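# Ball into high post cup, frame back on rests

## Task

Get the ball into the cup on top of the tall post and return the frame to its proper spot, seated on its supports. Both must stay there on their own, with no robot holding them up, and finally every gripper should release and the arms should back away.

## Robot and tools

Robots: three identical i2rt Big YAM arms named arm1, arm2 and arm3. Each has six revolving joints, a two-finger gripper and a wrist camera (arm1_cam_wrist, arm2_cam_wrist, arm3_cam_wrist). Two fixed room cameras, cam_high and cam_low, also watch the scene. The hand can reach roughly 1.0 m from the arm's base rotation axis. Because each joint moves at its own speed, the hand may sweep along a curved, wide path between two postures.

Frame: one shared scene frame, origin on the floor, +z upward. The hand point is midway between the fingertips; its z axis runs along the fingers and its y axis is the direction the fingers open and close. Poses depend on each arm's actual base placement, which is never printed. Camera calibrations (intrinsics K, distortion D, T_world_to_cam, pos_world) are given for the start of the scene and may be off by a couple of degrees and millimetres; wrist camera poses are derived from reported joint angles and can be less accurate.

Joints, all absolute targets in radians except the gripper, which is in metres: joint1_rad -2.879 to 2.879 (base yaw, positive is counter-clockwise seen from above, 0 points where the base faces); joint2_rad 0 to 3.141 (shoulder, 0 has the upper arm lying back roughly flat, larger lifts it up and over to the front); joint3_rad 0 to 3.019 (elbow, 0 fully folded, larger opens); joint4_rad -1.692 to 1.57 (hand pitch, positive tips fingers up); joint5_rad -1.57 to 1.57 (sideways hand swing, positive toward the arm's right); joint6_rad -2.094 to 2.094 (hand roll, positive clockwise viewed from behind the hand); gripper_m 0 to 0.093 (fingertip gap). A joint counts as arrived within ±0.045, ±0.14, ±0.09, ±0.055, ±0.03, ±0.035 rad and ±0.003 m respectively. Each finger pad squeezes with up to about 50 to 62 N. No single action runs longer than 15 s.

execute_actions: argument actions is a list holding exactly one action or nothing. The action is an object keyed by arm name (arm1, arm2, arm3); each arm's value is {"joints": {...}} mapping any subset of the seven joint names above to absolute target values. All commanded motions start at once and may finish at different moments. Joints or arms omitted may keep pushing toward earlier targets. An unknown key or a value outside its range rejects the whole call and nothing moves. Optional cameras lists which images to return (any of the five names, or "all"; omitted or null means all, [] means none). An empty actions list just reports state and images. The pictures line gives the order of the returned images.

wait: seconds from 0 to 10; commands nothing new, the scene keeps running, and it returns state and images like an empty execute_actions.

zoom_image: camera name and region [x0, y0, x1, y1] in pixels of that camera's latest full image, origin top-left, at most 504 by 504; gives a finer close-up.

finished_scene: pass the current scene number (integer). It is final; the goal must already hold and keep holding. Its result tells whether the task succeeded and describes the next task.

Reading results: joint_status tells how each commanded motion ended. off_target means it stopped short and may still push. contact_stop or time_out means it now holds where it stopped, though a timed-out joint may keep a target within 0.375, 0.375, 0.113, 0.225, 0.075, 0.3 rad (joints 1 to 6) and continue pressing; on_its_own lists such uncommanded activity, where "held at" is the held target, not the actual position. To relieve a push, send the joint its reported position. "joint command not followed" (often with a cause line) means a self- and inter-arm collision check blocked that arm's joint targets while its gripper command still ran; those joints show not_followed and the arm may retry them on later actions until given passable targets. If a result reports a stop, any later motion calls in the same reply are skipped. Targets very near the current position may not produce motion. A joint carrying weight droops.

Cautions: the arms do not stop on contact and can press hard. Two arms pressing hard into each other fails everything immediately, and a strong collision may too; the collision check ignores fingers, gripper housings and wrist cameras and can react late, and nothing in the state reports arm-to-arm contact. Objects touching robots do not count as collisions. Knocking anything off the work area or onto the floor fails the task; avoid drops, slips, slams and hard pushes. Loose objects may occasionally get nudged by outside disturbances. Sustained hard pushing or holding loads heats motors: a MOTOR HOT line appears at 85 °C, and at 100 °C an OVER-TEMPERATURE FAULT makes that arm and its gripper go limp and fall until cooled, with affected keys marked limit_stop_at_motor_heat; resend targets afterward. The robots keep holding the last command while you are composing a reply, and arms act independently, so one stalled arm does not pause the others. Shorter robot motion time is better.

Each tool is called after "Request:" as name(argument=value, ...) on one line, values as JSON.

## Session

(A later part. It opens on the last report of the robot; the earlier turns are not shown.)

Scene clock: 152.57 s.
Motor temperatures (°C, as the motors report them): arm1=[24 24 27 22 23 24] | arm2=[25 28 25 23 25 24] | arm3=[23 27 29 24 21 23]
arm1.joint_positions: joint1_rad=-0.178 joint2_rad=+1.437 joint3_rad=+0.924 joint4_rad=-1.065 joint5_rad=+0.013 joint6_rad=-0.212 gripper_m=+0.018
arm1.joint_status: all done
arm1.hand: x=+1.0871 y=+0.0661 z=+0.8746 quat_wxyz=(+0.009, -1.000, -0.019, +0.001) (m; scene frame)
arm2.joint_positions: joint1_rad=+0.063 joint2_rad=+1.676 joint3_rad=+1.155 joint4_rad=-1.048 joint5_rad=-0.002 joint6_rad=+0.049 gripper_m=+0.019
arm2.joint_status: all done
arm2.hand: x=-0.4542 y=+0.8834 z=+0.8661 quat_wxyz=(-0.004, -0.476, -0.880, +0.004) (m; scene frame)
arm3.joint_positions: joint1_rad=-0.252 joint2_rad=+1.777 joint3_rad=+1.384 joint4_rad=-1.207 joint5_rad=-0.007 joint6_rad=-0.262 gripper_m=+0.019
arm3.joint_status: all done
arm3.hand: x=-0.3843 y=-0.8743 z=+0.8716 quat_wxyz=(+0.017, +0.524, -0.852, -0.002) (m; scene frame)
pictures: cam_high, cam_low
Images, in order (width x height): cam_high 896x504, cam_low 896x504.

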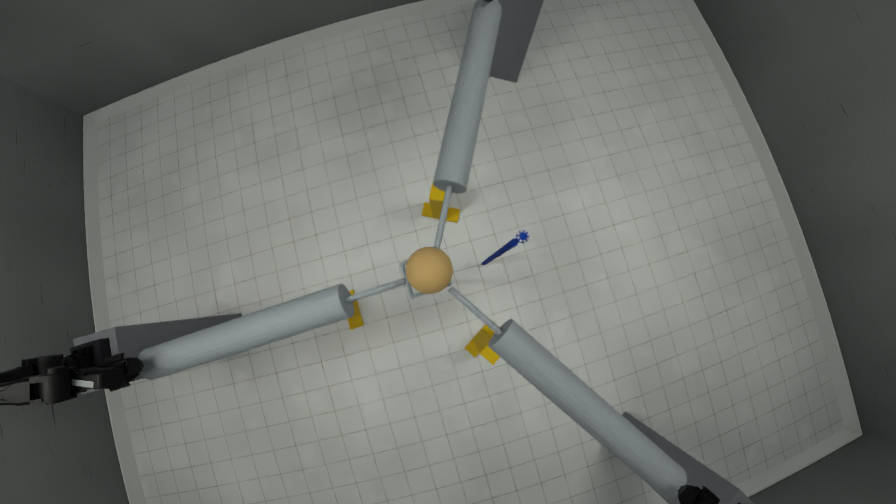

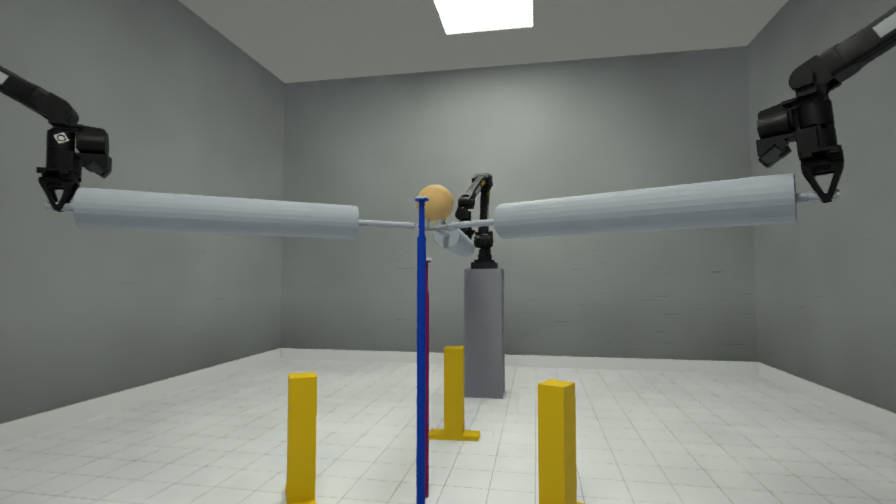

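Request:
execute_actions(actions=[{"arm1":{"joints":{"joint1_rad":-0.138,"joint6_rad":-0.17,"joint2_rad":1.5,"joint3_rad":1.15,"joint4_rad":-1.18}},"arm2":{"joints":{"joint1_rad":-0.04,"joint6_rad":-0.05,"joint2_rad":1.565,"joint3_rad":1.12,"joint4_rad":-1.1}},"arm3":{"joints":{"joint1_rad":-0.188,"joint6_rad":-0.175,"joint2_rad":1.615,"joint3_rad":1.33,"joint4_rad":-1.23}}}], cameras=[])

Request:
execute_actions(actions=[{"arm1":{"joints":{"joint1_rad":-0.113,"joint6_rad":-0.145,"joint2_rad":1.595,"joint3_rad":1.31,"joint4_rad":-1.245}},"arm2":{"joints":{"joint1_rad":-0.138,"joint6_rad":-0.145,"joint2_rad":1.5,"joint3_rad":1.095,"joint4_rad":-1.14}},"arm3":{"joints":{"joint1_rad":-0.115,"joint6_rad":-0.1,"joint2_rad":1.53,"joint3_rad":1.27,"joint4_rad":-1.255}}}], cameras=[])

Request:
execute_actions(actions=[{"arm1":{"joints":{"joint1_rad":-0.094,"joint6_rad":-0.125,"joint2_rad":1.692,"joint3_rad":1.48,"joint4_rad":-1.315}},"arm2":{"joints":{"joint1_rad":-0.245,"joint6_rad":-0.25,"joint2_rad":1.455,"joint3_rad":1.095,"joint4_rad":-1.18}},"arm3":{"joints":{"joint1_rad":-0.032,"joint6_rad":-0.015,"joint2_rad":1.45,"joint3_rad":1.22,"joint4_rad":-1.29}}}], cameras=[])

Request:
execute_actions(actions=[{"arm1":{"joints":{"joint1_rad":-0.077,"joint6_rad":-0.11,"joint2_rad":1.797,"joint3_rad":1.66,"joint4_rad":-1.39}},"arm2":{"joints":{"joint1_rad":-0.356,"joint6_rad":-0.36,"joint2_rad":1.42,"joint3_rad":1.105,"joint4_rad":-1.22}},"arm3":{"joints":{"joint1_rad":0.061,"joint6_rad":0.075,"joint2_rad":1.38,"joint3_rad":1.185,"joint4_rad":-1.325}}}], cameras=["cam_low","cam_high"])

Scene clock: 166.37 s.
Motor temperatures (°C, as the motors report them): arm1=[24 24 29 22 23 24] | arm2=[25 27 25 23 25 24] | arm3=[23 27 29 24 21 23]
arm1.joint_positions: joint1_rad=-0.149 joint2_rad=+1.519 joint3_rad=+1.089 joint4_rad=-1.153 joint5_rad=+0.013 joint6_rad=-0.184 gripper_m=+0.018
arm1.joint_status: all done
arm1.hand: x=+1.0419 y=+0.0619 z=+0.9003 quat_wxyz=(+0.009, -1.000, -0.019, -0.002) (m; scene frame)
arm2.joint_positions: joint1_rad=-0.030 joint2_rad=+1.595 joint3_rad=+1.118 joint4_rad=-1.086 joint5_rad=-0.001 joint6_rad=-0.045 gripper_m=+0.019
arm2.joint_status: all done
arm2.hand: x=-0.5007 y=+0.8779 z=+0.8883 quat_wxyz=(-0.006, -0.475, -0.880, +0.006) (m; scene frame)
arm3.joint_positions: joint1_rad=-0.190 joint2_rad=+1.660 joint3_rad=+1.309 joint4_rad=-1.238 joint5_rad=-0.009 joint6_rad=-0.199 gripper_m=+0.019
arm3.joint_status: all done
arm3.hand: x=-0.4299 y=-0.8805 z=+0.9016 quat_wxyz=(+0.011, +0.524, -0.852, -0.005) (m; scene frame)
pictures: none
No camera images: the call's "cameras" was empty. Leave "cameras" out to get every camera's image.

Scene clock: 167.20 s.
Motor temperatures (°C, as the motors report them): arm1=[24 24 29 22 23 24] | arm2=[25 27 25 23 25 24] | arm3=[23 27 29 24 21 23]
arm1.joint_positions: joint1_rad=-0.127 joint2_rad=+1.617 joint3_rad=+1.244 joint4_rad=-1.216 joint5_rad=+0.015 joint6_rad=-0.161 gripper_m=+0.018
arm1.joint_status: all done
arm1.hand: x=+0.9968 y=+0.0586 z=+0.9145 quat_wxyz=(+0.010, -1.000, -0.019, -0.005) (m; scene frame)
arm2.joint_positions: joint1_rad=-0.126 joint2_rad=+1.530 joint3_rad=+1.093 joint4_rad=-1.126 joint5_rad=-0.002 joint6_rad=-0.141 gripper_m=+0.019
arm2.joint_status: all done
arm2.hand: x=-0.5457 y=+0.8746 z=+0.9059 quat_wxyz=(-0.006, -0.475, -0.880, +0.006) (m; scene frame)
arm3.joint_positions: joint1_rad=-0.114 joint2_rad=+1.578 joint3_rad=+1.246 joint4_rad=-1.265 joint5_rad=-0.012 joint6_rad=-0.123 gripper_m=+0.019
arm3.joint_status: all done
arm3.hand: x=-0.4762 y=-0.8840 z=+0.9160 quat_wxyz=(+0.015, +0.524, -0.852, -0.003) (m; scene frame)
pictures: none
No camera images: the call's "cameras" was empty. Leave "cameras" out to get every camera's image.

Scene clock: 168.03 s.
Motor temperatures (°C, as the motors report them): arm1=[24 24 29 22 23 24] | arm2=[25 27 25 23 25 24] | arm3=[23 27 29 24 21 23]
arm1.joint_positions: joint1_rad=-0.108 joint2_rad=+1.715 joint3_rad=+1.410 joint4_rad=-1.288 joint5_rad=+0.014 joint6_rad=-0.142 gripper_m=+0.018
arm1.joint_status: all done
arm1.hand: x=+0.9521 y=+0.0540 z=+0.9294 quat_wxyz=(+0.009, -1.000, -0.019, -0.006) (m; scene frame)
arm2.joint_positions: joint1_rad=-0.233 joint2_rad=+1.487 joint3_rad=+1.089 joint4_rad=-1.170 joint5_rad=+0.000 joint6_rad=-0.248 gripper_m=+0.019
arm2.joint_status: all done
arm2.hand: x=-0.5915 y=+0.8685 z=+0.9219 quat_wxyz=(-0.004, -0.475, -0.880, +0.006) (m; scene frame)
arm3.joint_positions: joint1_rad=-0.033 joint2_rad=+1.491 joint3_rad=+1.196 joint4_rad=-1.302 joint5_rad=-0.013 joint6_rad=-0.042 gripper_m=+0.019
arm3.joint_status: all done
arm3.hand: x=-0.5215 y=-0.8904 z=+0.9339 quat_wxyz=(+0.016, +0.524, -0.852, -0.003) (m; scene frame)
pictures: none
No camera images: the call's "cameras" was empty. Leave "cameras" out to get every camera's image.

Scene clock: 168.90 s.
Motor temperatures (°C, as the motors report them): arm1=[24 24 30 22 23 24] | arm2=[25 27 25 23 25 24] | arm3=[23 26 29 24 21 23]
arm1.joint_positions: joint1_rad=-0.095 joint2_rad=+1.822 joint3_rad=+1.586 joint4_rad=-1.361 joint5_rad=+0.013 joint6_rad=-0.127 gripper_m=+0.018
arm1.joint_status: all done
arm1.hand: x=+0.9075 y=+0.0514 z=+0.9404 quat_wxyz=(+0.009, -1.000, -0.018, -0.008) (m; scene frame)
arm2.joint_positions: joint1_rad=-0.343 joint2_rad=+1.452 joint3_rad=+1.089 joint4_rad=-1.208 joint5_rad=+0.000 joint6_rad=-0.358 gripper_m=+0.019
arm2.joint_status: all done
arm2.hand: x=-0.6370 y=+0.8654 z=+0.9354 quat_wxyz=(-0.003, -0.475, -0.880, +0.005) (m; scene frame)
arm3.joint_positions: joint1_rad=+0.063 joint2_rad=+1.421 joint3_rad=+1.161 joint4_rad=-1.338 joint5_rad=-0.016 joint6_rad=+0.051 gripper_m=+0.019
arm3.joint_status: all done
arm3.hand: x=-0.5673 y=-0.8942 z=+0.9488 quat_wxyz=(+0.017, +0.525, -0.851, -0.002) (m; scene frame)
pictures: cam_high, cam_low
Images, in order (width x height): cam_high 896x504, cam_low 896x504.

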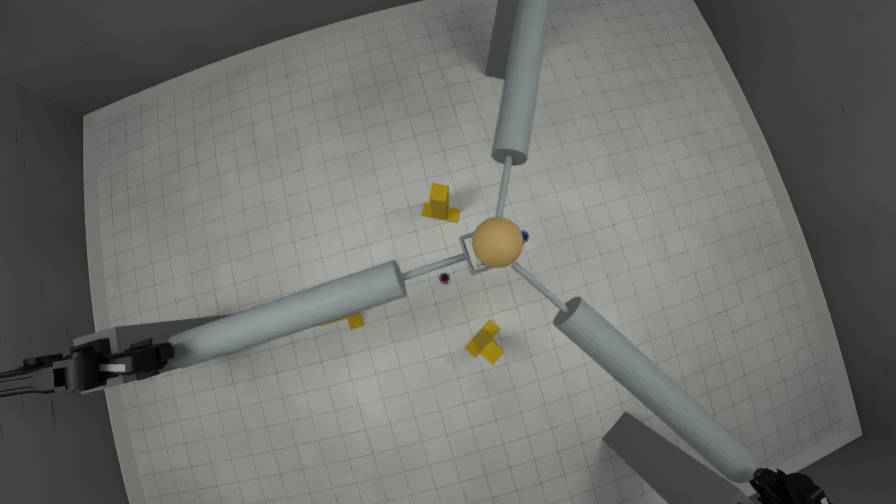

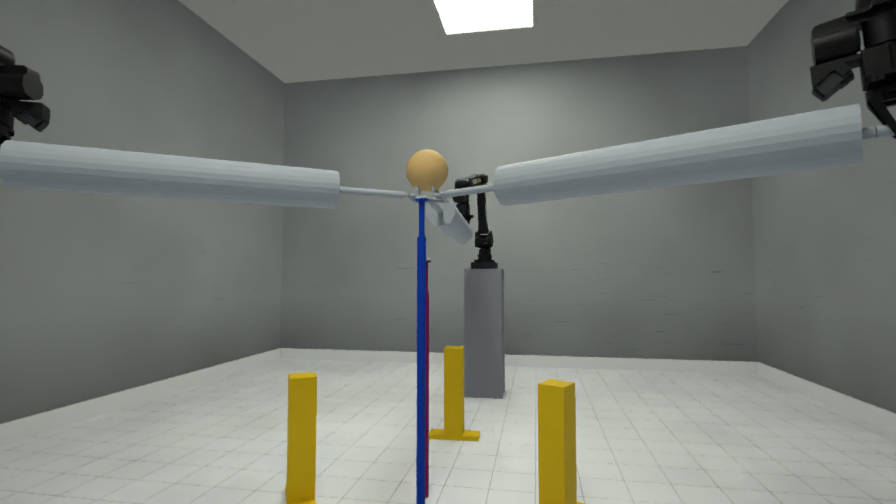

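Request:
execute_actions(actions=[{"arm1":{"joints":{"joint1_rad":-0.062,"joint6_rad":-0.095,"joint2_rad":1.905,"joint3_rad":1.85,"joint4_rad":-1.45}},"arm2":{"joints":{"joint1_rad":-0.472,"joint6_rad":-0.475,"joint2_rad":1.41,"joint3_rad":1.1,"joint4_rad":-1.22}},"arm3":{"joints":{"joint1_rad":0.163,"joint6_rad":0.185,"joint2_rad":1.325,"joint3_rad":1.135,"joint4_rad":-1.325}}}], cameras=[])

Request:
execute_actions(actions=[{"arm1":{"joints":{"joint1_rad":-0.048,"joint6_rad":-0.08,"joint2_rad":2.04,"joint3_rad":2.065,"joint4_rad":-1.52}},"arm2":{"joints":{"joint1_rad":-0.588,"joint6_rad":-0.59,"joint2_rad":1.42,"joint3_rad":1.105,"joint4_rad":-1.22}},"arm3":{"joints":{"joint1_rad":0.275,"joint6_rad":0.3,"joint2_rad":1.282,"joint3_rad":1.09,"joint4_rad":-1.325}}}], cameras=["cam_low","cam_high","arm1_cam_wrist"])

Request:
zoom_image(camera="cam_low", region=[360, 120, 490, 250])

Scene clock: 178.57 s.
Motor temperatures (°C, as the motors report them): arm1=[24 25 32 22 23 24] | arm2=[25 27 26 23 25 24] | arm3=[23 26 30 24 22 23]
arm1.joint_positions: joint1_rad=-0.079 joint2_rad=+1.934 joint3_rad=+1.769 joint4_rad=-1.429 joint5_rad=+0.014 joint6_rad=-0.113 gripper_m=+0.018
arm1.joint_status: all done
arm1.hand: x=+0.8627 y=+0.0463 z=+0.9468 quat_wxyz=(+0.009, -1.000, -0.019, -0.007) (m; scene frame)
arm2.joint_positions: joint1_rad=-0.460 joint2_rad=+1.446 joint3_rad=+1.089 joint4_rad=-1.212 joint5_rad=-0.001 joint6_rad=-0.475 gripper_m=+0.019
arm2.joint_status: all done
arm2.hand: x=-0.6830 y=+0.8589 z=+0.9375 quat_wxyz=(-0.004, -0.475, -0.880, +0.005) (m; scene frame)
arm3.joint_positions: joint1_rad=+0.167 joint2_rad=+1.367 joint3_rad=+1.106 joint4_rad=-1.341 joint5_rad=-0.017 joint6_rad=+0.155 gripper_m=+0.019
arm3.joint_status: all done
arm3.hand: x=-0.6125 y=-0.9005 z=+0.9487 quat_wxyz=(+0.019, +0.525, -0.851, +0.000) (m; scene frame)
pictures: none
No camera images: the call's "cameras" was empty. Leave "cameras" out to get every camera's image.

Scene clock: 179.60 s.
Motor temperatures (°C, as the motors report them): arm1=[24 25 32 22 23 24] | arm2=[25 27 26 23 25 24] | arm3=[23 26 30 24 22 23]
arm1.joint_positions: joint1_rad=-0.070 joint2_rad=+2.073 joint3_rad=+1.978 joint4_rad=-1.504 joint5_rad=+0.015 joint6_rad=-0.103 gripper_m=+0.018
arm1.joint_status: all done
arm1.hand: x=+0.8163 y=+0.0442 z=+0.9436 quat_wxyz=(+0.010, -1.000, -0.018, -0.010) (m; scene frame)
arm2.joint_positions: joint1_rad=-0.576 joint2_rad=+1.446 joint3_rad=+1.089 joint4_rad=-1.212 joint5_rad=+0.000 joint6_rad=-0.591 gripper_m=+0.019
arm2.joint_status: all done
arm2.hand: x=-0.7298 y=+0.8567 z=+0.9375 quat_wxyz=(-0.003, -0.475, -0.880, +0.005) (m; scene frame)
arm3.joint_positions: joint1_rad=+0.286 joint2_rad=+1.325 joint3_rad=+1.065 joint4_rad=-1.335 joint5_rad=-0.025 joint6_rad=+0.273 gripper_m=+0.019
arm3.joint_status: all done
arm3.hand: x=-0.6596 y=-0.9036 z=+0.9486 quat_wxyz=(+0.019, +0.526, -0.851, -0.003) (m; scene frame)
pictures: arm1_cam_wrist, cam_high, cam_low
camera_calibration (this result's frames):
arm1_cam_wrist: T_world_to_cam=[[-0.0334511, 0.999308, 0.016245, -0.0302893], [0.800091, 0.0170346, 0.599636, -1.21116], [0.598945, 0.033056, -0.800108, 0.386314], [0, 0, 0, 1]] pos_world=[0.736642, 0.03813, 1.03584]
Images, in order (width x height): arm1_cam_wrist 896x504, cam_high 896x504, cam_low 896x504.

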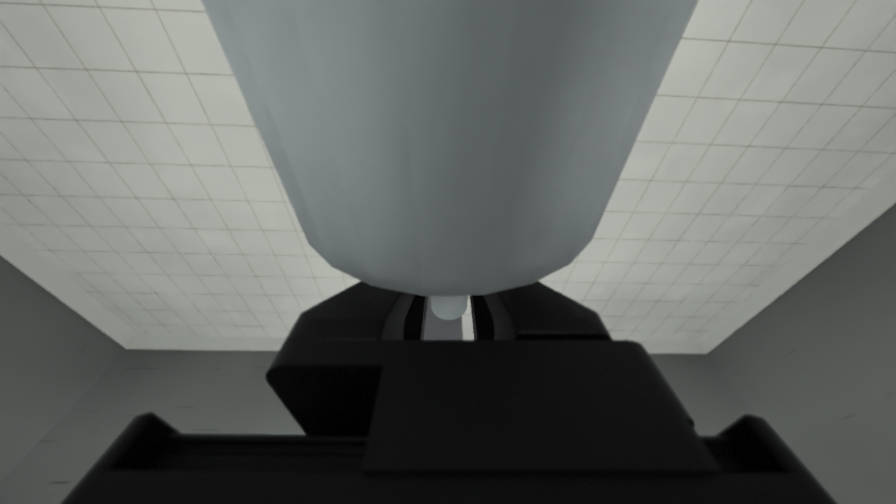

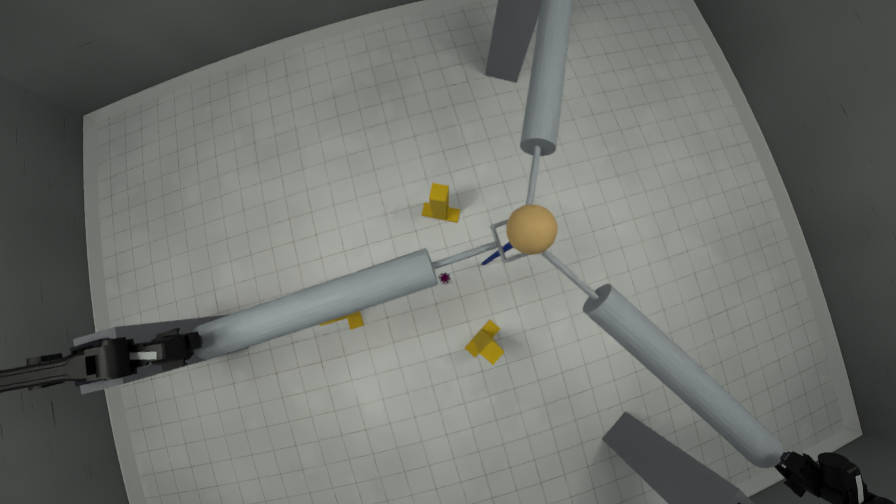

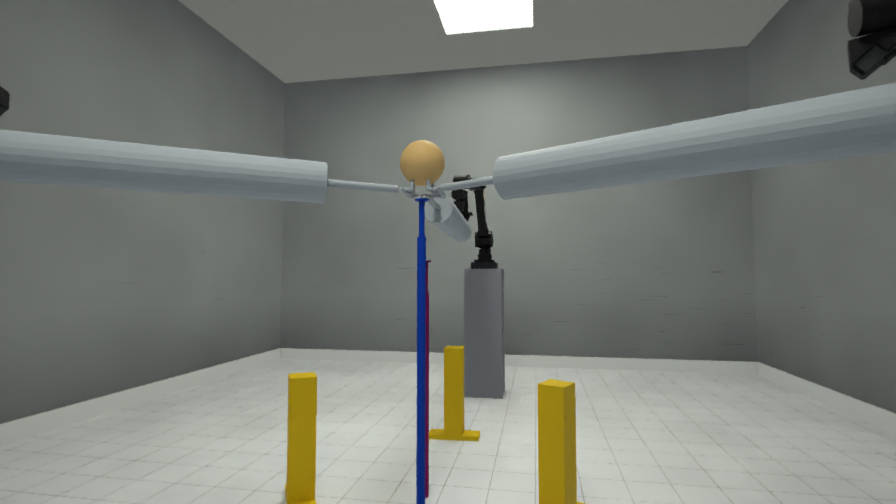

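Region (360, 120, 490, 250) of cam_low's 896x504 image, scaled by 3.877, with more detail than that image has.

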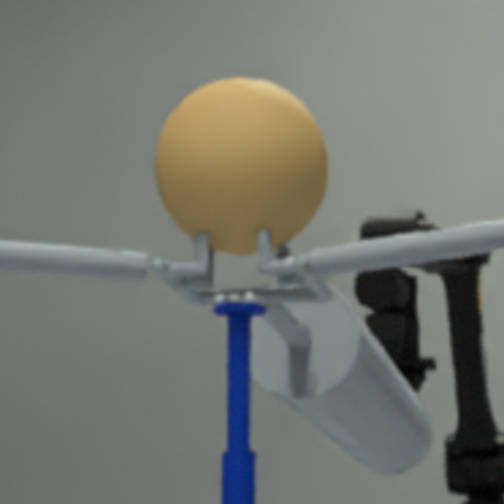

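Request:
execute_actions(actions=[{"arm1":{"joints":{"joint2_rad":2.06,"joint3_rad":1.95,"joint4_rad":-1.435}},"arm2":{"joints":{"joint2_rad":1.46,"joint3_rad":1.05,"joint4_rad":-1.13}},"arm3":{"joints":{"joint2_rad":1.335,"joint3_rad":1.04,"joint4_rad":-1.245}}}], cameras=["cam_low","cam_high"])

Request:
zoom_image(camera="cam_low", region=[360, 120, 490, 250])

Scene clock: 189.00 s.
Motor temperatures (°C, as the motors report them): arm1=[24 26 33 22 23 24] | arm2=[25 27 27 23 25 24] | arm3=[23 25 30 24 22 23]
arm1.joint_positions: joint1_rad=-0.070 joint2_rad=+2.089 joint3_rad=+1.934 joint4_rad=-1.447 joint5_rad=+0.014 joint6_rad=-0.103 gripper_m=+0.018
arm1.joint_status: all done
arm1.hand: x=+0.8150 y=+0.0442 z=+0.9165 quat_wxyz=(+0.009, -1.000, -0.018, -0.011) (m; scene frame)
arm2.joint_positions: joint1_rad=-0.576 joint2_rad=+1.481 joint3_rad=+1.045 joint4_rad=-1.141 joint5_rad=+0.003 joint6_rad=-0.592 gripper_m=+0.019
arm2.joint_status: all done
arm2.hand: x=-0.7303 y=+0.8564 z=+0.9087 quat_wxyz=(+0.000, -0.475, -0.880, +0.003) (m; scene frame)
arm3.joint_positions: joint1_rad=+0.286 joint2_rad=+1.340 joint3_rad=+1.019 joint4_rad=-1.271 joint5_rad=-0.022 joint6_rad=+0.273 gripper_m=+0.019
arm3.joint_status: all done
arm3.hand: x=-0.6592 y=-0.9037 z=+0.9268 quat_wxyz=(+0.016, +0.525, -0.851, -0.003) (m; scene frame)
pictures: cam_high, cam_low
Images, in order (width x height): cam_high 896x504, cam_low 896x504.

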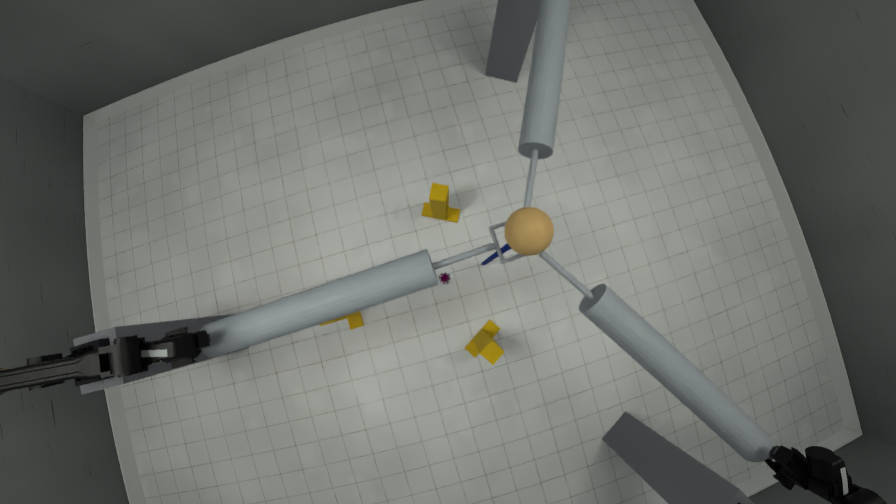

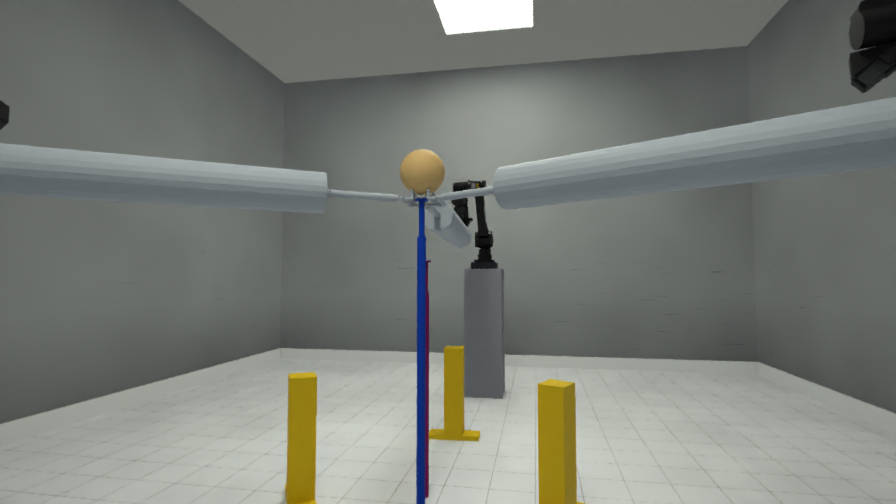

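Region (360, 120, 490, 250) of cam_low's 896x504 image, scaled by 3.877, with more detail than that image has.

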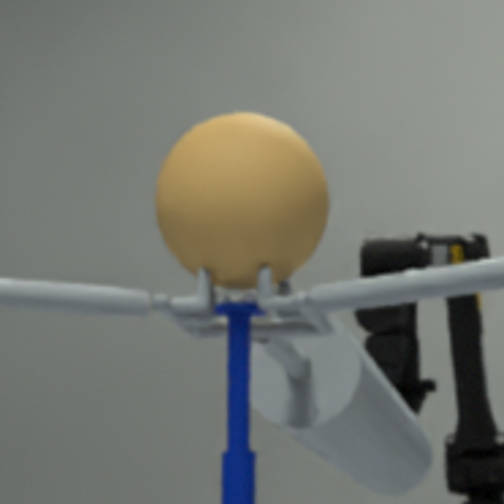

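Request:
execute_actions(actions=[{"arm1":{"joints":{"joint2_rad":2.07,"joint3_rad":1.915,"joint4_rad":-1.395}},"arm2":{"joints":{"joint2_rad":1.48,"joint3_rad":1.025,"joint4_rad":-1.085}},"arm3":{"joints":{"joint2_rad":1.36,"joint3_rad":1.005,"joint4_rad":-1.195}}}], cameras=["cam_low","cam_high"])

Request:
zoom_image(camera="cam_low", region=[360, 120, 490, 250])

Scene clock: 193.27 s.
Motor temperatures (°C, as the motors report them): arm1=[24 27 32 22 23 24] | arm2=[25 27 27 23 25 24] | arm3=[23 25 30 24 22 23]
arm1.joint_positions: joint1_rad=-0.070 joint2_rad=+2.090 joint3_rad=+1.905 joint4_rad=-1.409 joint5_rad=+0.013 joint6_rad=-0.103 gripper_m=+0.018
arm1.joint_status: all done
arm1.hand: x=+0.8146 y=+0.0442 z=+0.9052 quat_wxyz=(+0.009, -1.000, -0.018, -0.007) (m; scene frame)
arm2.joint_positions: joint1_rad=-0.576 joint2_rad=+1.488 joint3_rad=+1.024 joint4_rad=-1.105 joint5_rad=+0.003 joint6_rad=-0.592 gripper_m=+0.019
arm2.joint_status: all done
arm2.hand: x=-0.7303 y=+0.8565 z=+0.8989 quat_wxyz=(-0.002, -0.475, -0.880, +0.006) (m; scene frame)
arm3.joint_positions: joint1_rad=+0.286 joint2_rad=+1.358 joint3_rad=+0.988 joint4_rad=-1.223 joint5_rad=-0.021 joint6_rad=+0.273 gripper_m=+0.019
arm3.joint_status: all done
arm3.hand: x=-0.6592 y=-0.9035 z=+0.9092 quat_wxyz=(+0.017, +0.525, -0.851, -0.002) (m; scene frame)
pictures: cam_high, cam_low
Images, in order (width x height): cam_high 896x504, cam_low 896x504.

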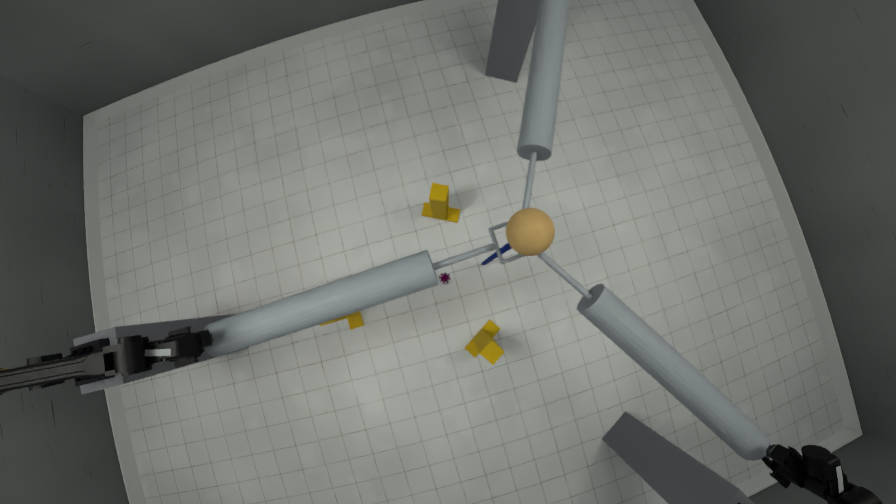

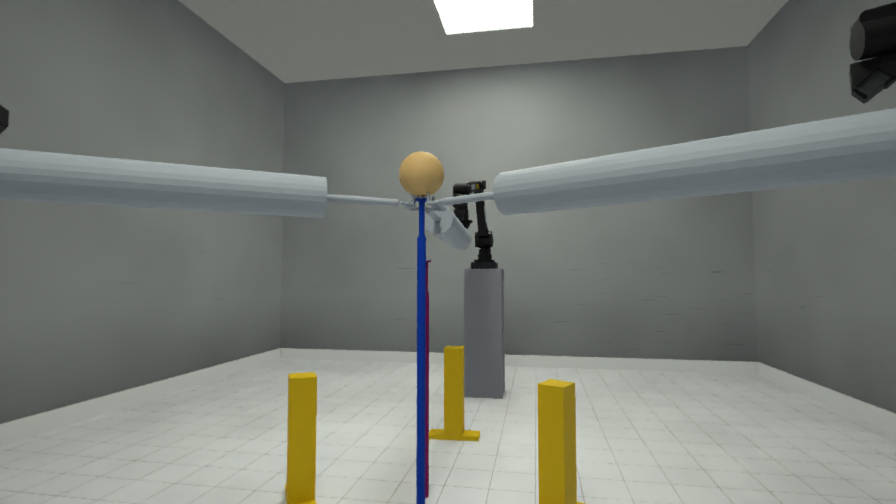

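Region (360, 120, 490, 250) of cam_low's 896x504 image, scaled by 3.877, with more detail than that image has.

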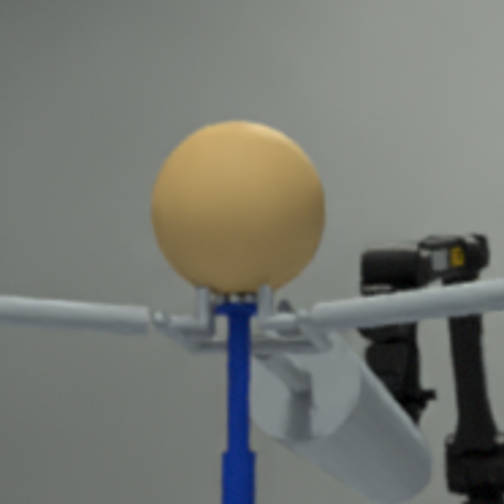

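Request:
execute_actions(actions=[{"arm1":{"joints":{"joint2_rad":2.105,"joint3_rad":1.845,"joint4_rad":-1.305}},"arm2":{"joints":{"joint2_rad":1.54,"joint3_rad":0.965,"joint4_rad":-0.98}},"arm3":{"joints":{"joint2_rad":1.41,"joint3_rad":0.935,"joint4_rad":-1.085}}}], cameras=["cam_low"])

Request:
zoom_image(camera="cam_low", region=[360, 120, 490, 250])

Request:
execute_actions(actions=[{"arm1":{"joints":{"joint1_rad":-0.085,"joint6_rad":-0.12,"joint2_rad":1.975,"joint3_rad":1.655,"joint4_rad":-1.225}},"arm2":{"joints":{"joint1_rad":-0.45,"joint6_rad":-0.465,"joint2_rad":1.53,"joint3_rad":0.96}},"arm3":{"joints":{"joint1_rad":0.165,"joint6_rad":0.155,"joint2_rad":1.445,"joint3_rad":0.995}}}], cameras=["cam_low","cam_high"])

Scene clock: 202.10 s.
Motor temperatures (°C, as the motors report them): arm1=[24 27 31 22 23 24] | arm2=[25 27 26 23 25 24] | arm3=[23 25 30 24 22 23]
arm1.joint_positions: joint1_rad=-0.070 joint2_rad=+2.126 joint3_rad=+1.839 joint4_rad=-1.310 joint5_rad=+0.013 joint6_rad=-0.102 gripper_m=+0.018
arm1.joint_status: all done
arm1.hand: x=+0.8132 y=+0.0442 z=+0.8583 quat_wxyz=(+0.009, -1.000, -0.018, -0.008) (m; scene frame)
arm2.joint_positions: joint1_rad=-0.576 joint2_rad=+1.560 joint3_rad=+0.965 joint4_rad=-0.989 joint5_rad=+0.002 joint6_rad=-0.592 gripper_m=+0.019
arm2.joint_status: all done
arm2.hand: x=-0.7301 y=+0.8577 z=+0.8520 quat_wxyz=(+0.001, -0.475, -0.880, -0.001) (m; scene frame)
arm3.joint_positions: joint1_rad=+0.286 joint2_rad=+1.416 joint3_rad=+0.921 joint4_rad=-1.103 joint5_rad=-0.019 joint6_rad=+0.273 gripper_m=+0.019
arm3.joint_status: all done
arm3.hand: x=-0.6588 y=-0.9022 z=+0.8661 quat_wxyz=(+0.018, +0.525, -0.851, +0.000) (m; scene frame)
pictures: cam_low
Images, in order (width x height): cam_low 896x504.

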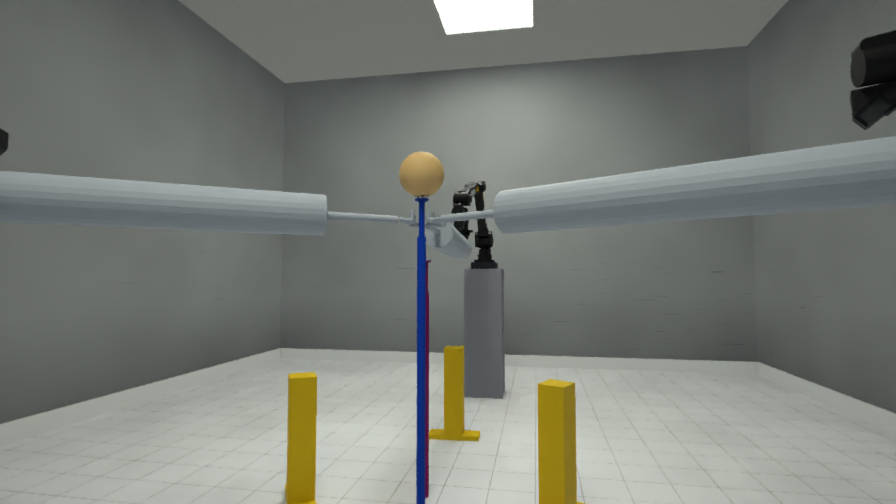

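Region (360, 120, 490, 250) of cam_low's 896x504 image, scaled by 3.877, with more detail than that image has.

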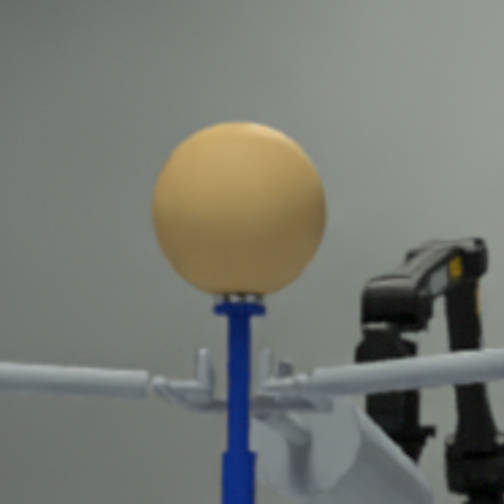

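Scene clock: 203.00 s.
Motor temperatures (°C, as the motors report them): arm1=[24 27 31 22 23 24] | arm2=[25 27 26 23 25 24] | arm3=[23 25 30 24 22 23]
arm1.joint_positions: joint1_rad=-0.077 joint2_rad=+2.013 joint3_rad=+1.648 joint4_rad=-1.240 joint5_rad=+0.006 joint6_rad=-0.112 gripper_m=+0.018
arm1.joint_status: all done
arm1.hand: x=+0.8585 y=+0.0446 z=+0.8571 quat_wxyz=(+0.005, -1.000, -0.019, -0.012) (m; scene frame)
arm2.joint_positions: joint1_rad=-0.455 joint2_rad=+1.555 joint3_rad=+0.965 joint4_rad=-0.987 joint5_rad=+0.010 joint6_rad=-0.475 gripper_m=+0.019
arm2.joint_status: all done
arm2.hand: x=-0.6833 y=+0.8588 z=+0.8541 quat_wxyz=(+0.003, -0.473, -0.881, +0.005) (m; scene frame)
arm3.joint_positions: joint1_rad=+0.169 joint2_rad=+1.439 joint3_rad=+0.942 joint4_rad=-1.085 joint5_rad=-0.010 joint6_rad=+0.155 gripper_m=+0.019
arm3.joint_status: all done
arm3.hand: x=-0.6127 y=-0.9011 z=+0.8647 quat_wxyz=(+0.009, +0.526, -0.850, -0.003) (m; scene frame)
pictures: cam_high, cam_low
Images, in order (width x height): cam_high 896x504, cam_low 896x504.

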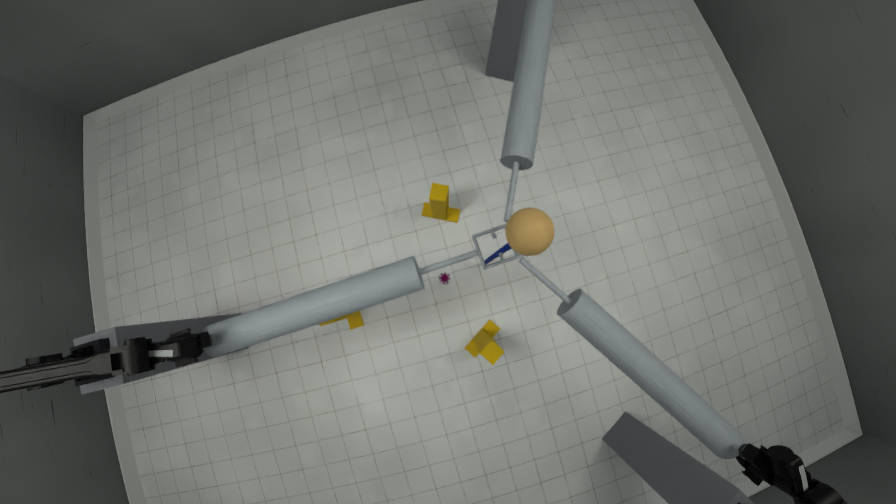

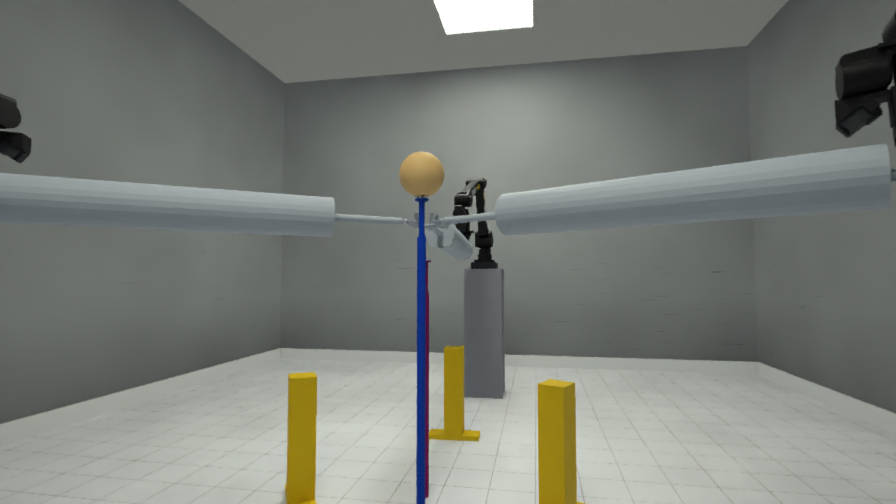

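Request:
execute_actions(actions=[{"arm1":{"joints":{"joint1_rad":-0.1,"joint6_rad":-0.135,"joint2_rad":1.86,"joint3_rad":1.48,"joint4_rad":-1.155}},"arm2":{"joints":{"joint1_rad":-0.335,"joint6_rad":-0.345,"joint2_rad":1.525,"joint3_rad":0.985,"joint4_rad":-0.995}},"arm3":{"joints":{"joint1_rad":0.05,"joint6_rad":0.05,"joint2_rad":1.495,"joint3_rad":1.07,"joint4_rad":-1.1}}}], cameras=[])

Request:
execute_actions(actions=[{"arm1":{"joints":{"joint1_rad":-0.135,"joint6_rad":-0.17,"joint2_rad":1.645,"joint3_rad":1.18,"joint4_rad":-1.065}},"arm2":{"joints":{"joint1_rad":-0.12,"joint6_rad":-0.125,"joint2_rad":1.575,"joint3_rad":1.06,"joint4_rad":-1.01}},"arm3":{"joints":{"joint1_rad":-0.127,"joint6_rad":-0.125,"joint2_rad":1.615,"joint3_rad":1.22,"joint4_rad":-1.125}}}], cameras=[])

Request:
execute_actions(actions=[{"arm1":{"joints":{"joint1_rad":-0.19,"joint6_rad":-0.225,"joint2_rad":1.435,"joint3_rad":0.925,"joint4_rad":-1.02}},"arm2":{"joints":{"joint1_rad":0.07,"joint6_rad":0.065,"joint2_rad":1.665,"joint3_rad":1.175,"joint4_rad":-1.035}},"arm3":{"joints":{"joint1_rad":-0.262,"joint6_rad":-0.265,"joint2_rad":1.765,"joint3_rad":1.425,"joint4_rad":-1.175}}}], cameras=[])

Request:
execute_actions(actions=[{"arm1":{"joints":{"joint1_rad":-0.29,"joint6_rad":-0.325,"joint2_rad":1.225,"joint3_rad":0.685,"joint4_rad":-0.995}},"arm2":{"joints":{"joint1_rad":0.23,"joint6_rad":0.225,"joint2_rad":1.815,"joint3_rad":1.31,"joint4_rad":-1.01}},"arm3":{"joints":{"joint1_rad":-0.365,"joint6_rad":-0.365,"joint2_rad":1.96,"joint3_rad":1.675,"joint4_rad":-1.22}}}], cameras=["cam_low","cam_high"])

Scene clock: 212.87 s.
Motor temperatures (°C, as the motors report them): arm1=[24 28 30 22 23 24] | arm2=[25 27 26 23 25 24] | arm3=[23 24 32 24 22 23]
arm1.joint_positions: joint1_rad=-0.096 joint2_rad=+1.896 joint3_rad=+1.470 joint4_rad=-1.175 joint5_rad=+0.008 joint6_rad=-0.129 gripper_m=+0.018
arm1.joint_status: all done
arm1.hand: x=+0.9055 y=+0.0520 z=+0.8591 quat_wxyz=(+0.006, -1.000, -0.018, -0.010) (m; scene frame)
arm2.joint_positions: joint1_rad=-0.336 joint2_rad=+1.551 joint3_rad=+0.965 joint4_rad=-0.988 joint5_rad=+0.009 joint6_rad=-0.355 gripper_m=+0.019
arm2.joint_status: all done
arm2.hand: x=-0.6361 y=+0.8666 z=+0.8553 quat_wxyz=(+0.002, -0.474, -0.881, +0.006) (m; scene frame)
arm3.joint_positions: joint1_rad=+0.059 joint2_rad=+1.495 joint3_rad=+1.013 joint4_rad=-1.097 joint5_rad=-0.010 joint6_rad=+0.046 gripper_m=+0.019
arm3.joint_status: all done
arm3.hand: x=-0.5644 y=-0.8928 z=+0.8678 quat_wxyz=(+0.008, +0.525, -0.851, -0.005) (m; scene frame)
pictures: none
No camera images: the call's "cameras" was empty. Leave "cameras" out to get every camera's image.

Scene clock: 213.93 s.
Motor temperatures (°C, as the motors report them): arm1=[24 28 30 22 23 24] | arm2=[25 27 26 23 25 24] | arm3=[23 24 32 24 22 23]
arm1.joint_positions: joint1_rad=-0.140 joint2_rad=+1.664 joint3_rad=+1.171 joint4_rad=-1.085 joint5_rad=+0.011 joint6_rad=-0.171 gripper_m=+0.018
arm1.joint_status: all done
arm1.hand: x=+0.9961 y=+0.0642 z=+0.8682 quat_wxyz=(+0.008, -1.000, -0.017, +0.001) (m; scene frame)
arm2.joint_positions: joint1_rad=-0.120 joint2_rad=+1.586 joint3_rad=+1.017 joint4_rad=-0.998 joint5_rad=+0.007 joint6_rad=-0.139 gripper_m=+0.019
arm2.joint_status: all done
arm2.hand: x=-0.5463 y=+0.8781 z=+0.8583 quat_wxyz=(-0.002, -0.474, -0.881, +0.008) (m; scene frame)
arm3.joint_positions: joint1_rad=-0.117 joint2_rad=+1.624 joint3_rad=+1.171 joint4_rad=-1.123 joint5_rad=-0.008 joint6_rad=-0.129 gripper_m=+0.019
arm3.joint_status: all done
arm3.hand: x=-0.4723 y=-0.8811 z=+0.8691 quat_wxyz=(+0.005, +0.525, -0.851, -0.006) (m; scene frame)
pictures: none
No camera images: the call's "cameras" was empty. Leave "cameras" out to get every camera's image.

Scene clock: 215.07 s.
Motor temperatures (°C, as the motors report them): arm1=[24 27 30 22 23 24] | arm2=[25 27 26 23 25 24] | arm3=[23 25 32 24 22 23]
arm1.joint_positions: joint1_rad=-0.190 joint2_rad=+1.453 joint3_rad=+0.911 joint4_rad=-1.033 joint5_rad=+0.013 joint6_rad=-0.221 gripper_m=+0.018
arm1.joint_status: all done
arm1.hand: x=+1.0867 y=+0.0708 z=+0.8646 quat_wxyz=(+0.009, -1.000, -0.018, +0.002) (m; scene frame)
arm2.joint_positions: joint1_rad=+0.070 joint2_rad=+1.683 joint3_rad=+1.136 joint4_rad=-1.024 joint5_rad=+0.007 joint6_rad=+0.052 gripper_m=+0.019
arm2.joint_status: all done
arm2.hand: x=-0.4548 y=+0.8866 z=+0.8567 quat_wxyz=(-0.001, -0.474, -0.880, +0.007) (m; scene frame)
arm3.joint_positions: joint1_rad=-0.251 joint2_rad=+1.775 joint3_rad=+1.367 joint4_rad=-1.168 joint5_rad=-0.006 joint6_rad=-0.264 gripper_m=+0.019
arm3.joint_status: all done
arm3.hand: x=-0.3823 y=-0.8720 z=+0.8667 quat_wxyz=(+0.005, +0.525, -0.851, -0.005) (m; scene frame)
pictures: none
No camera images: the call's "cameras" was empty. Leave "cameras" out to get every camera's image.

Scene clock: 216.07 s.
Motor temperatures (°C, as the motors report them): arm1=[24 27 30 22 23 24] | arm2=[25 27 27 23 25 24] | arm3=[23 25 32 24 22 23]
arm1.joint_positions: joint1_rad=-0.287 joint2_rad=+1.241 joint3_rad=+0.671 joint4_rad=-1.004 joint5_rad=+0.013 joint6_rad=-0.319 gripper_m=+0.018
arm1.joint_status: all done
arm1.hand: x=+1.1787 y=+0.0817 z=+0.8507 quat_wxyz=(+0.009, -1.000, -0.018, +0.001) (m; scene frame)
arm2.joint_positions: joint1_rad=+0.228 joint2_rad=+1.837 joint3_rad=+1.270 joint4_rad=-1.002 joint5_rad=+0.005 joint6_rad=+0.212 gripper_m=+0.019
arm2.joint_status: all done
arm2.hand: x=-0.3628 y=+0.8976 z=+0.8288 quat_wxyz=(-0.003, -0.475, -0.880, +0.007) (m; scene frame)
arm3.joint_positions: joint1_rad=-0.354 joint2_rad=+1.973 joint3_rad=+1.607 joint4_rad=-1.210 joint5_rad=-0.002 joint6_rad=-0.366 gripper_m=+0.019
arm3.joint_status: all done
arm3.hand: x=-0.2901 y=-0.8602 z=+0.8458 quat_wxyz=(+0.004, +0.525, -0.851, -0.004) (m; scene frame)
pictures: cam_high, cam_low
Images, in order (width x height): cam_high 896x504, cam_low 896x504.

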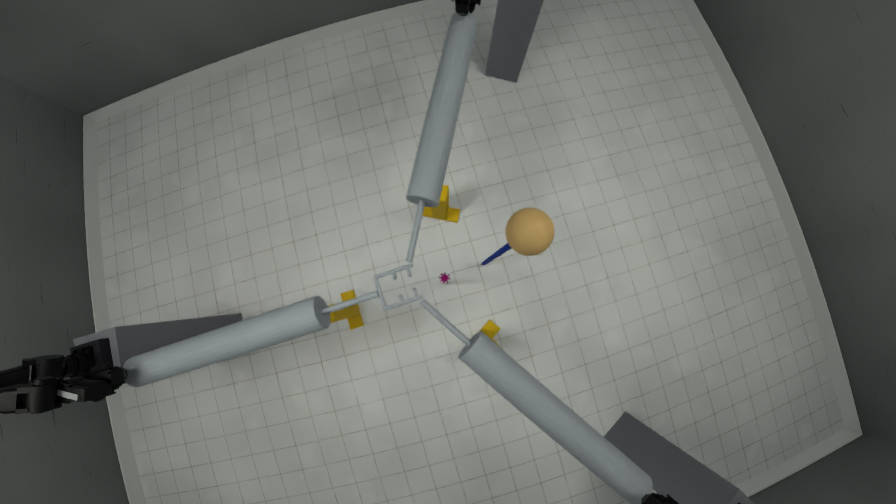

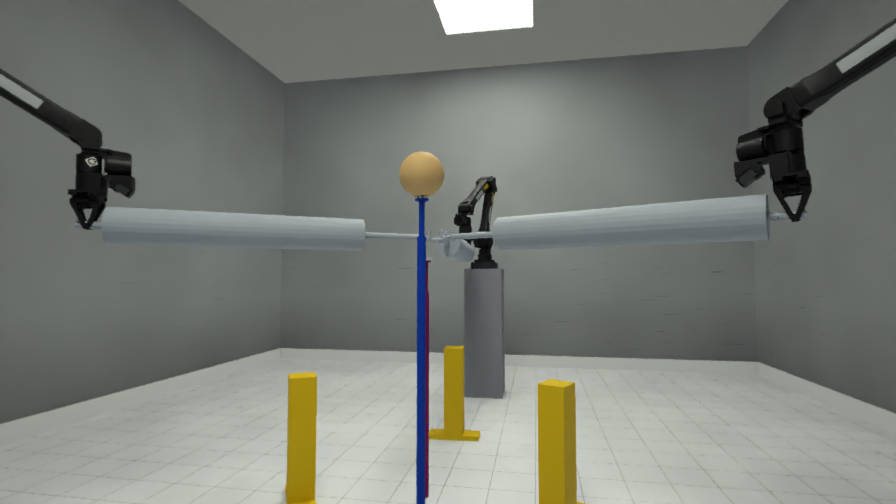

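Request:
execute_actions(actions=[{"arm1":{"joints":{"joint1_rad":-0.245,"joint6_rad":-0.28,"joint2_rad":1.475,"joint3_rad":0.565,"joint4_rad":-0.63}},"arm2":{"joints":{"joint1_rad":0.24,"joint2_rad":1.97,"joint3_rad":1.205,"joint4_rad":-0.775}},"arm3":{"joints":{"joint1_rad":-0.335,"joint6_rad":-0.33,"joint2_rad":2.08,"joint3_rad":1.54,"joint4_rad":-0.985}}}], cameras=[])

Request:
execute_actions(actions=[{"arm1":{"joints":{"joint2_rad":1.83,"joint3_rad":0.535,"joint4_rad":-0.248}},"arm2":{"joints":{"joint2_rad":2.175,"joint3_rad":1.21,"joint4_rad":-0.57}},"arm3":{"joints":{"joint2_rad":2.24,"joint3_rad":1.51,"joint4_rad":-0.8}}}], cameras=[])

Request:
execute_actions(actions=[{"arm1":{"joints":{"joint2_rad":2.215,"joint3_rad":0.625,"joint4_rad":0.063}},"arm2":{"joints":{"joint2_rad":2.405,"joint3_rad":1.3,"joint4_rad":-0.405}},"arm3":{"joints":{"joint2_rad":2.435,"joint3_rad":1.57,"joint4_rad":-0.645}}}], cameras=[])

Request:
execute_actions(actions=[{"arm1":{"joints":{"joint2_rad":2.49,"joint3_rad":0.74,"joint4_rad":0.22}},"arm2":{"joints":{"joint2_rad":2.6,"joint3_rad":1.4,"joint4_rad":-0.32}},"arm3":{"joints":{"joint2_rad":2.605,"joint3_rad":1.65,"joint4_rad":-0.56}}}], cameras=["cam_low","cam_high"])

Scene clock: 225.93 s.
Motor temperatures (°C, as the motors report them): arm1=[24 26 29 22 23 24] | arm2=[25 28 28 23 25 24] | arm3=[23 26 34 24 22 23]
arm1.joint_positions: joint1_rad=-0.260 joint2_rad=+1.492 joint3_rad=+0.558 joint4_rad=-0.652 joint5_rad=+0.016 joint6_rad=-0.289 gripper_m=+0.018
arm1.joint_status: all done
arm1.hand: x=+1.1762 y=+0.0750 z=+0.7525 quat_wxyz=(+0.009, -1.000, -0.017, -0.004) (m; scene frame)
arm2.joint_positions: joint1_rad=+0.241 joint2_rad=+2.001 joint3_rad=+1.208 joint4_rad=-0.779 joint5_rad=-0.003 joint6_rad=+0.228 gripper_m=+0.019
arm2.joint_status: all done
arm2.hand: x=-0.3575 y=+0.9024 z=+0.7302 quat_wxyz=(-0.002, -0.476, -0.879, +0.003) (m; scene frame)
arm3.joint_positions: joint1_rad=-0.341 joint2_rad=+2.110 joint3_rad=+1.523 joint4_rad=-0.999 joint5_rad=+0.004 joint6_rad=-0.347 gripper_m=+0.019
arm3.joint_status: all done
arm3.hand: x=-0.2945 y=-0.8538 z=+0.7393 quat_wxyz=(+0.008, +0.523, -0.852, +0.000) (m; scene frame)
pictures: none
No camera images: the call's "cameras" was empty. Leave "cameras" out to get every camera's image.

Scene clock: 226.97 s.
Motor temperatures (°C, as the motors report them): arm1=[24 26 29 22 23 24] | arm2=[25 28 27 23 25 24] | arm3=[23 26 33 24 22 23]
arm1.joint_positions: joint1_rad=-0.257 joint2_rad=+1.841 joint3_rad=+0.529 joint4_rad=-0.270 joint5_rad=+0.011 joint6_rad=-0.287 gripper_m=+0.018
arm1.joint_status: all done
arm1.hand: x=+1.1748 y=+0.0742 z=+0.6543 quat_wxyz=(+0.007, -1.000, -0.017, -0.002) (m; scene frame)
arm2.joint_positions: joint1_rad=+0.243 joint2_rad=+2.207 joint3_rad=+1.208 joint4_rad=-0.572 joint5_rad=-0.004 joint6_rad=+0.229 gripper_m=+0.019
arm2.joint_status: all done
arm2.hand: x=-0.3578 y=+0.9032 z=+0.6293 quat_wxyz=(-0.003, -0.476, -0.879, +0.003) (m; scene frame)
arm3.joint_positions: joint1_rad=-0.341 joint2_rad=+2.267 joint3_rad=+1.500 joint4_rad=-0.806 joint5_rad=+0.007 joint6_rad=-0.347 gripper_m=+0.019
arm3.joint_status: all done
arm3.hand: x=-0.2930 y=-0.8522 z=+0.6426 quat_wxyz=(+0.002, +0.522, -0.853, +0.000) (m; scene frame)
pictures: none
No camera images: the call's "cameras" was empty. Leave "cameras" out to get every camera's image.

Scene clock: 228.00 s.
Motor temperatures (°C, as the motors report them): arm1=[24 26 29 22 23 24] | arm2=[25 28 27 23 25 24] | arm3=[23 26 33 24 22 23]
arm1.joint_positions: joint1_rad=-0.254 joint2_rad=+2.230 joint3_rad=+0.618 joint4_rad=+0.038 joint5_rad=+0.007 joint6_rad=-0.285 gripper_m=+0.018
arm1.joint_status: all done
arm1.hand: x=+1.1662 y=+0.0753 z=+0.5528 quat_wxyz=(+0.007, -1.000, -0.017, +0.003) (m; scene frame)
arm2.joint_positions: joint1_rad=+0.237 joint2_rad=+2.437 joint3_rad=+1.265 joint4_rad=-0.412 joint5_rad=-0.001 joint6_rad=+0.229 gripper_m=+0.019
arm2.joint_status: all done
arm2.hand: x=-0.3659 y=+0.9057 z=+0.5277 quat_wxyz=(+0.003, -0.478, -0.878, +0.002) (m; scene frame)
arm3.joint_positions: joint1_rad=-0.332 joint2_rad=+2.455 joint3_rad=+1.531 joint4_rad=-0.644 joint5_rad=+0.006 joint6_rad=-0.339 gripper_m=+0.019
arm3.joint_status: all done
arm3.hand: x=-0.2995 y=-0.8497 z=+0.5435 quat_wxyz=(-0.001, +0.523, -0.852, -0.001) (m; scene frame)
pictures: none
No camera images: the call's "cameras" was empty. Leave "cameras" out to get every camera's image.

Scene clock: 228.97 s.
Motor temperatures (°C, as the motors report them): arm1=[24 26 29 22 23 24] | arm2=[25 28 27 23 25 24] | arm3=[23 26 33 24 22 23]
arm1.joint_positions: joint1_rad=-0.254 joint2_rad=+2.506 joint3_rad=+0.739 joint4_rad=+0.197 joint5_rad=+0.006 joint6_rad=-0.285 gripper_m=+0.018
arm1.joint_status: all done
arm1.hand: x=+1.1641 y=+0.0759 z=+0.4722 quat_wxyz=(+0.006, -1.000, -0.017, +0.004) (m; scene frame)
arm2.joint_positions: joint1_rad=+0.237 joint2_rad=+2.629 joint3_rad=+1.368 joint4_rad=-0.328 joint5_rad=+0.002 joint6_rad=+0.229 gripper_m=+0.019
arm2.joint_status: all done
arm2.hand: x=-0.3680 y=+0.9061 z=+0.4490 quat_wxyz=(+0.006, -0.478, -0.878, +0.003) (m; scene frame)
arm3.joint_positions: joint1_rad=-0.333 joint2_rad=+2.620 joint3_rad=+1.615 joint4_rad=-0.561 joint5_rad=+0.005 joint6_rad=-0.339 gripper_m=+0.019
arm3.joint_status: all done
arm3.hand: x=-0.2989 y=-0.8489 z=+0.4681 quat_wxyz=(-0.001, +0.523, -0.853, -0.002) (m; scene frame)
pictures: cam_high, cam_low
Images, in order (width x height): cam_high 896x504, cam_low 896x504.

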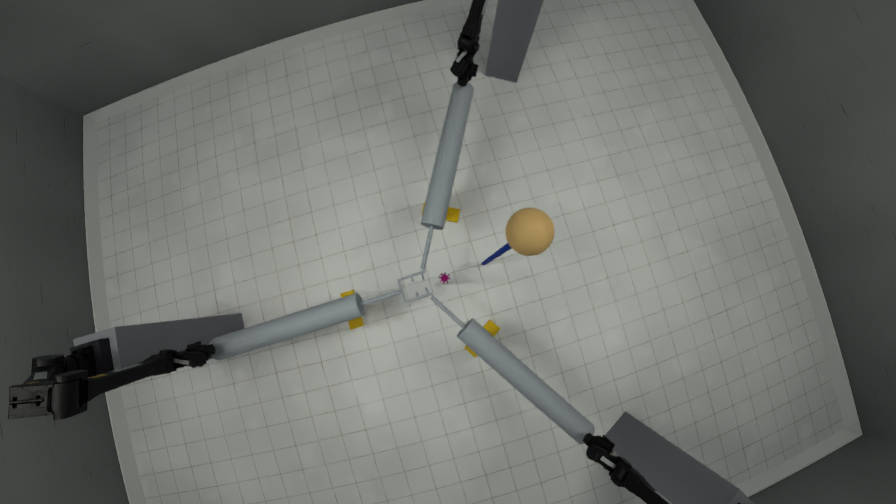

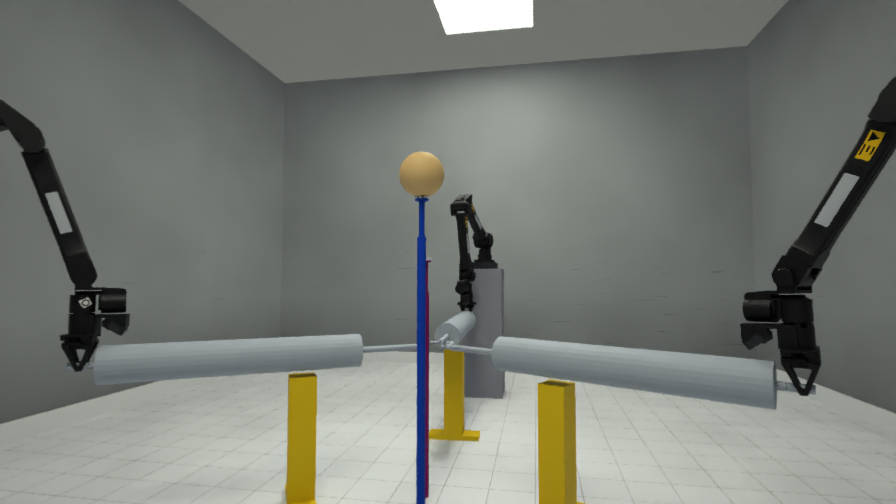

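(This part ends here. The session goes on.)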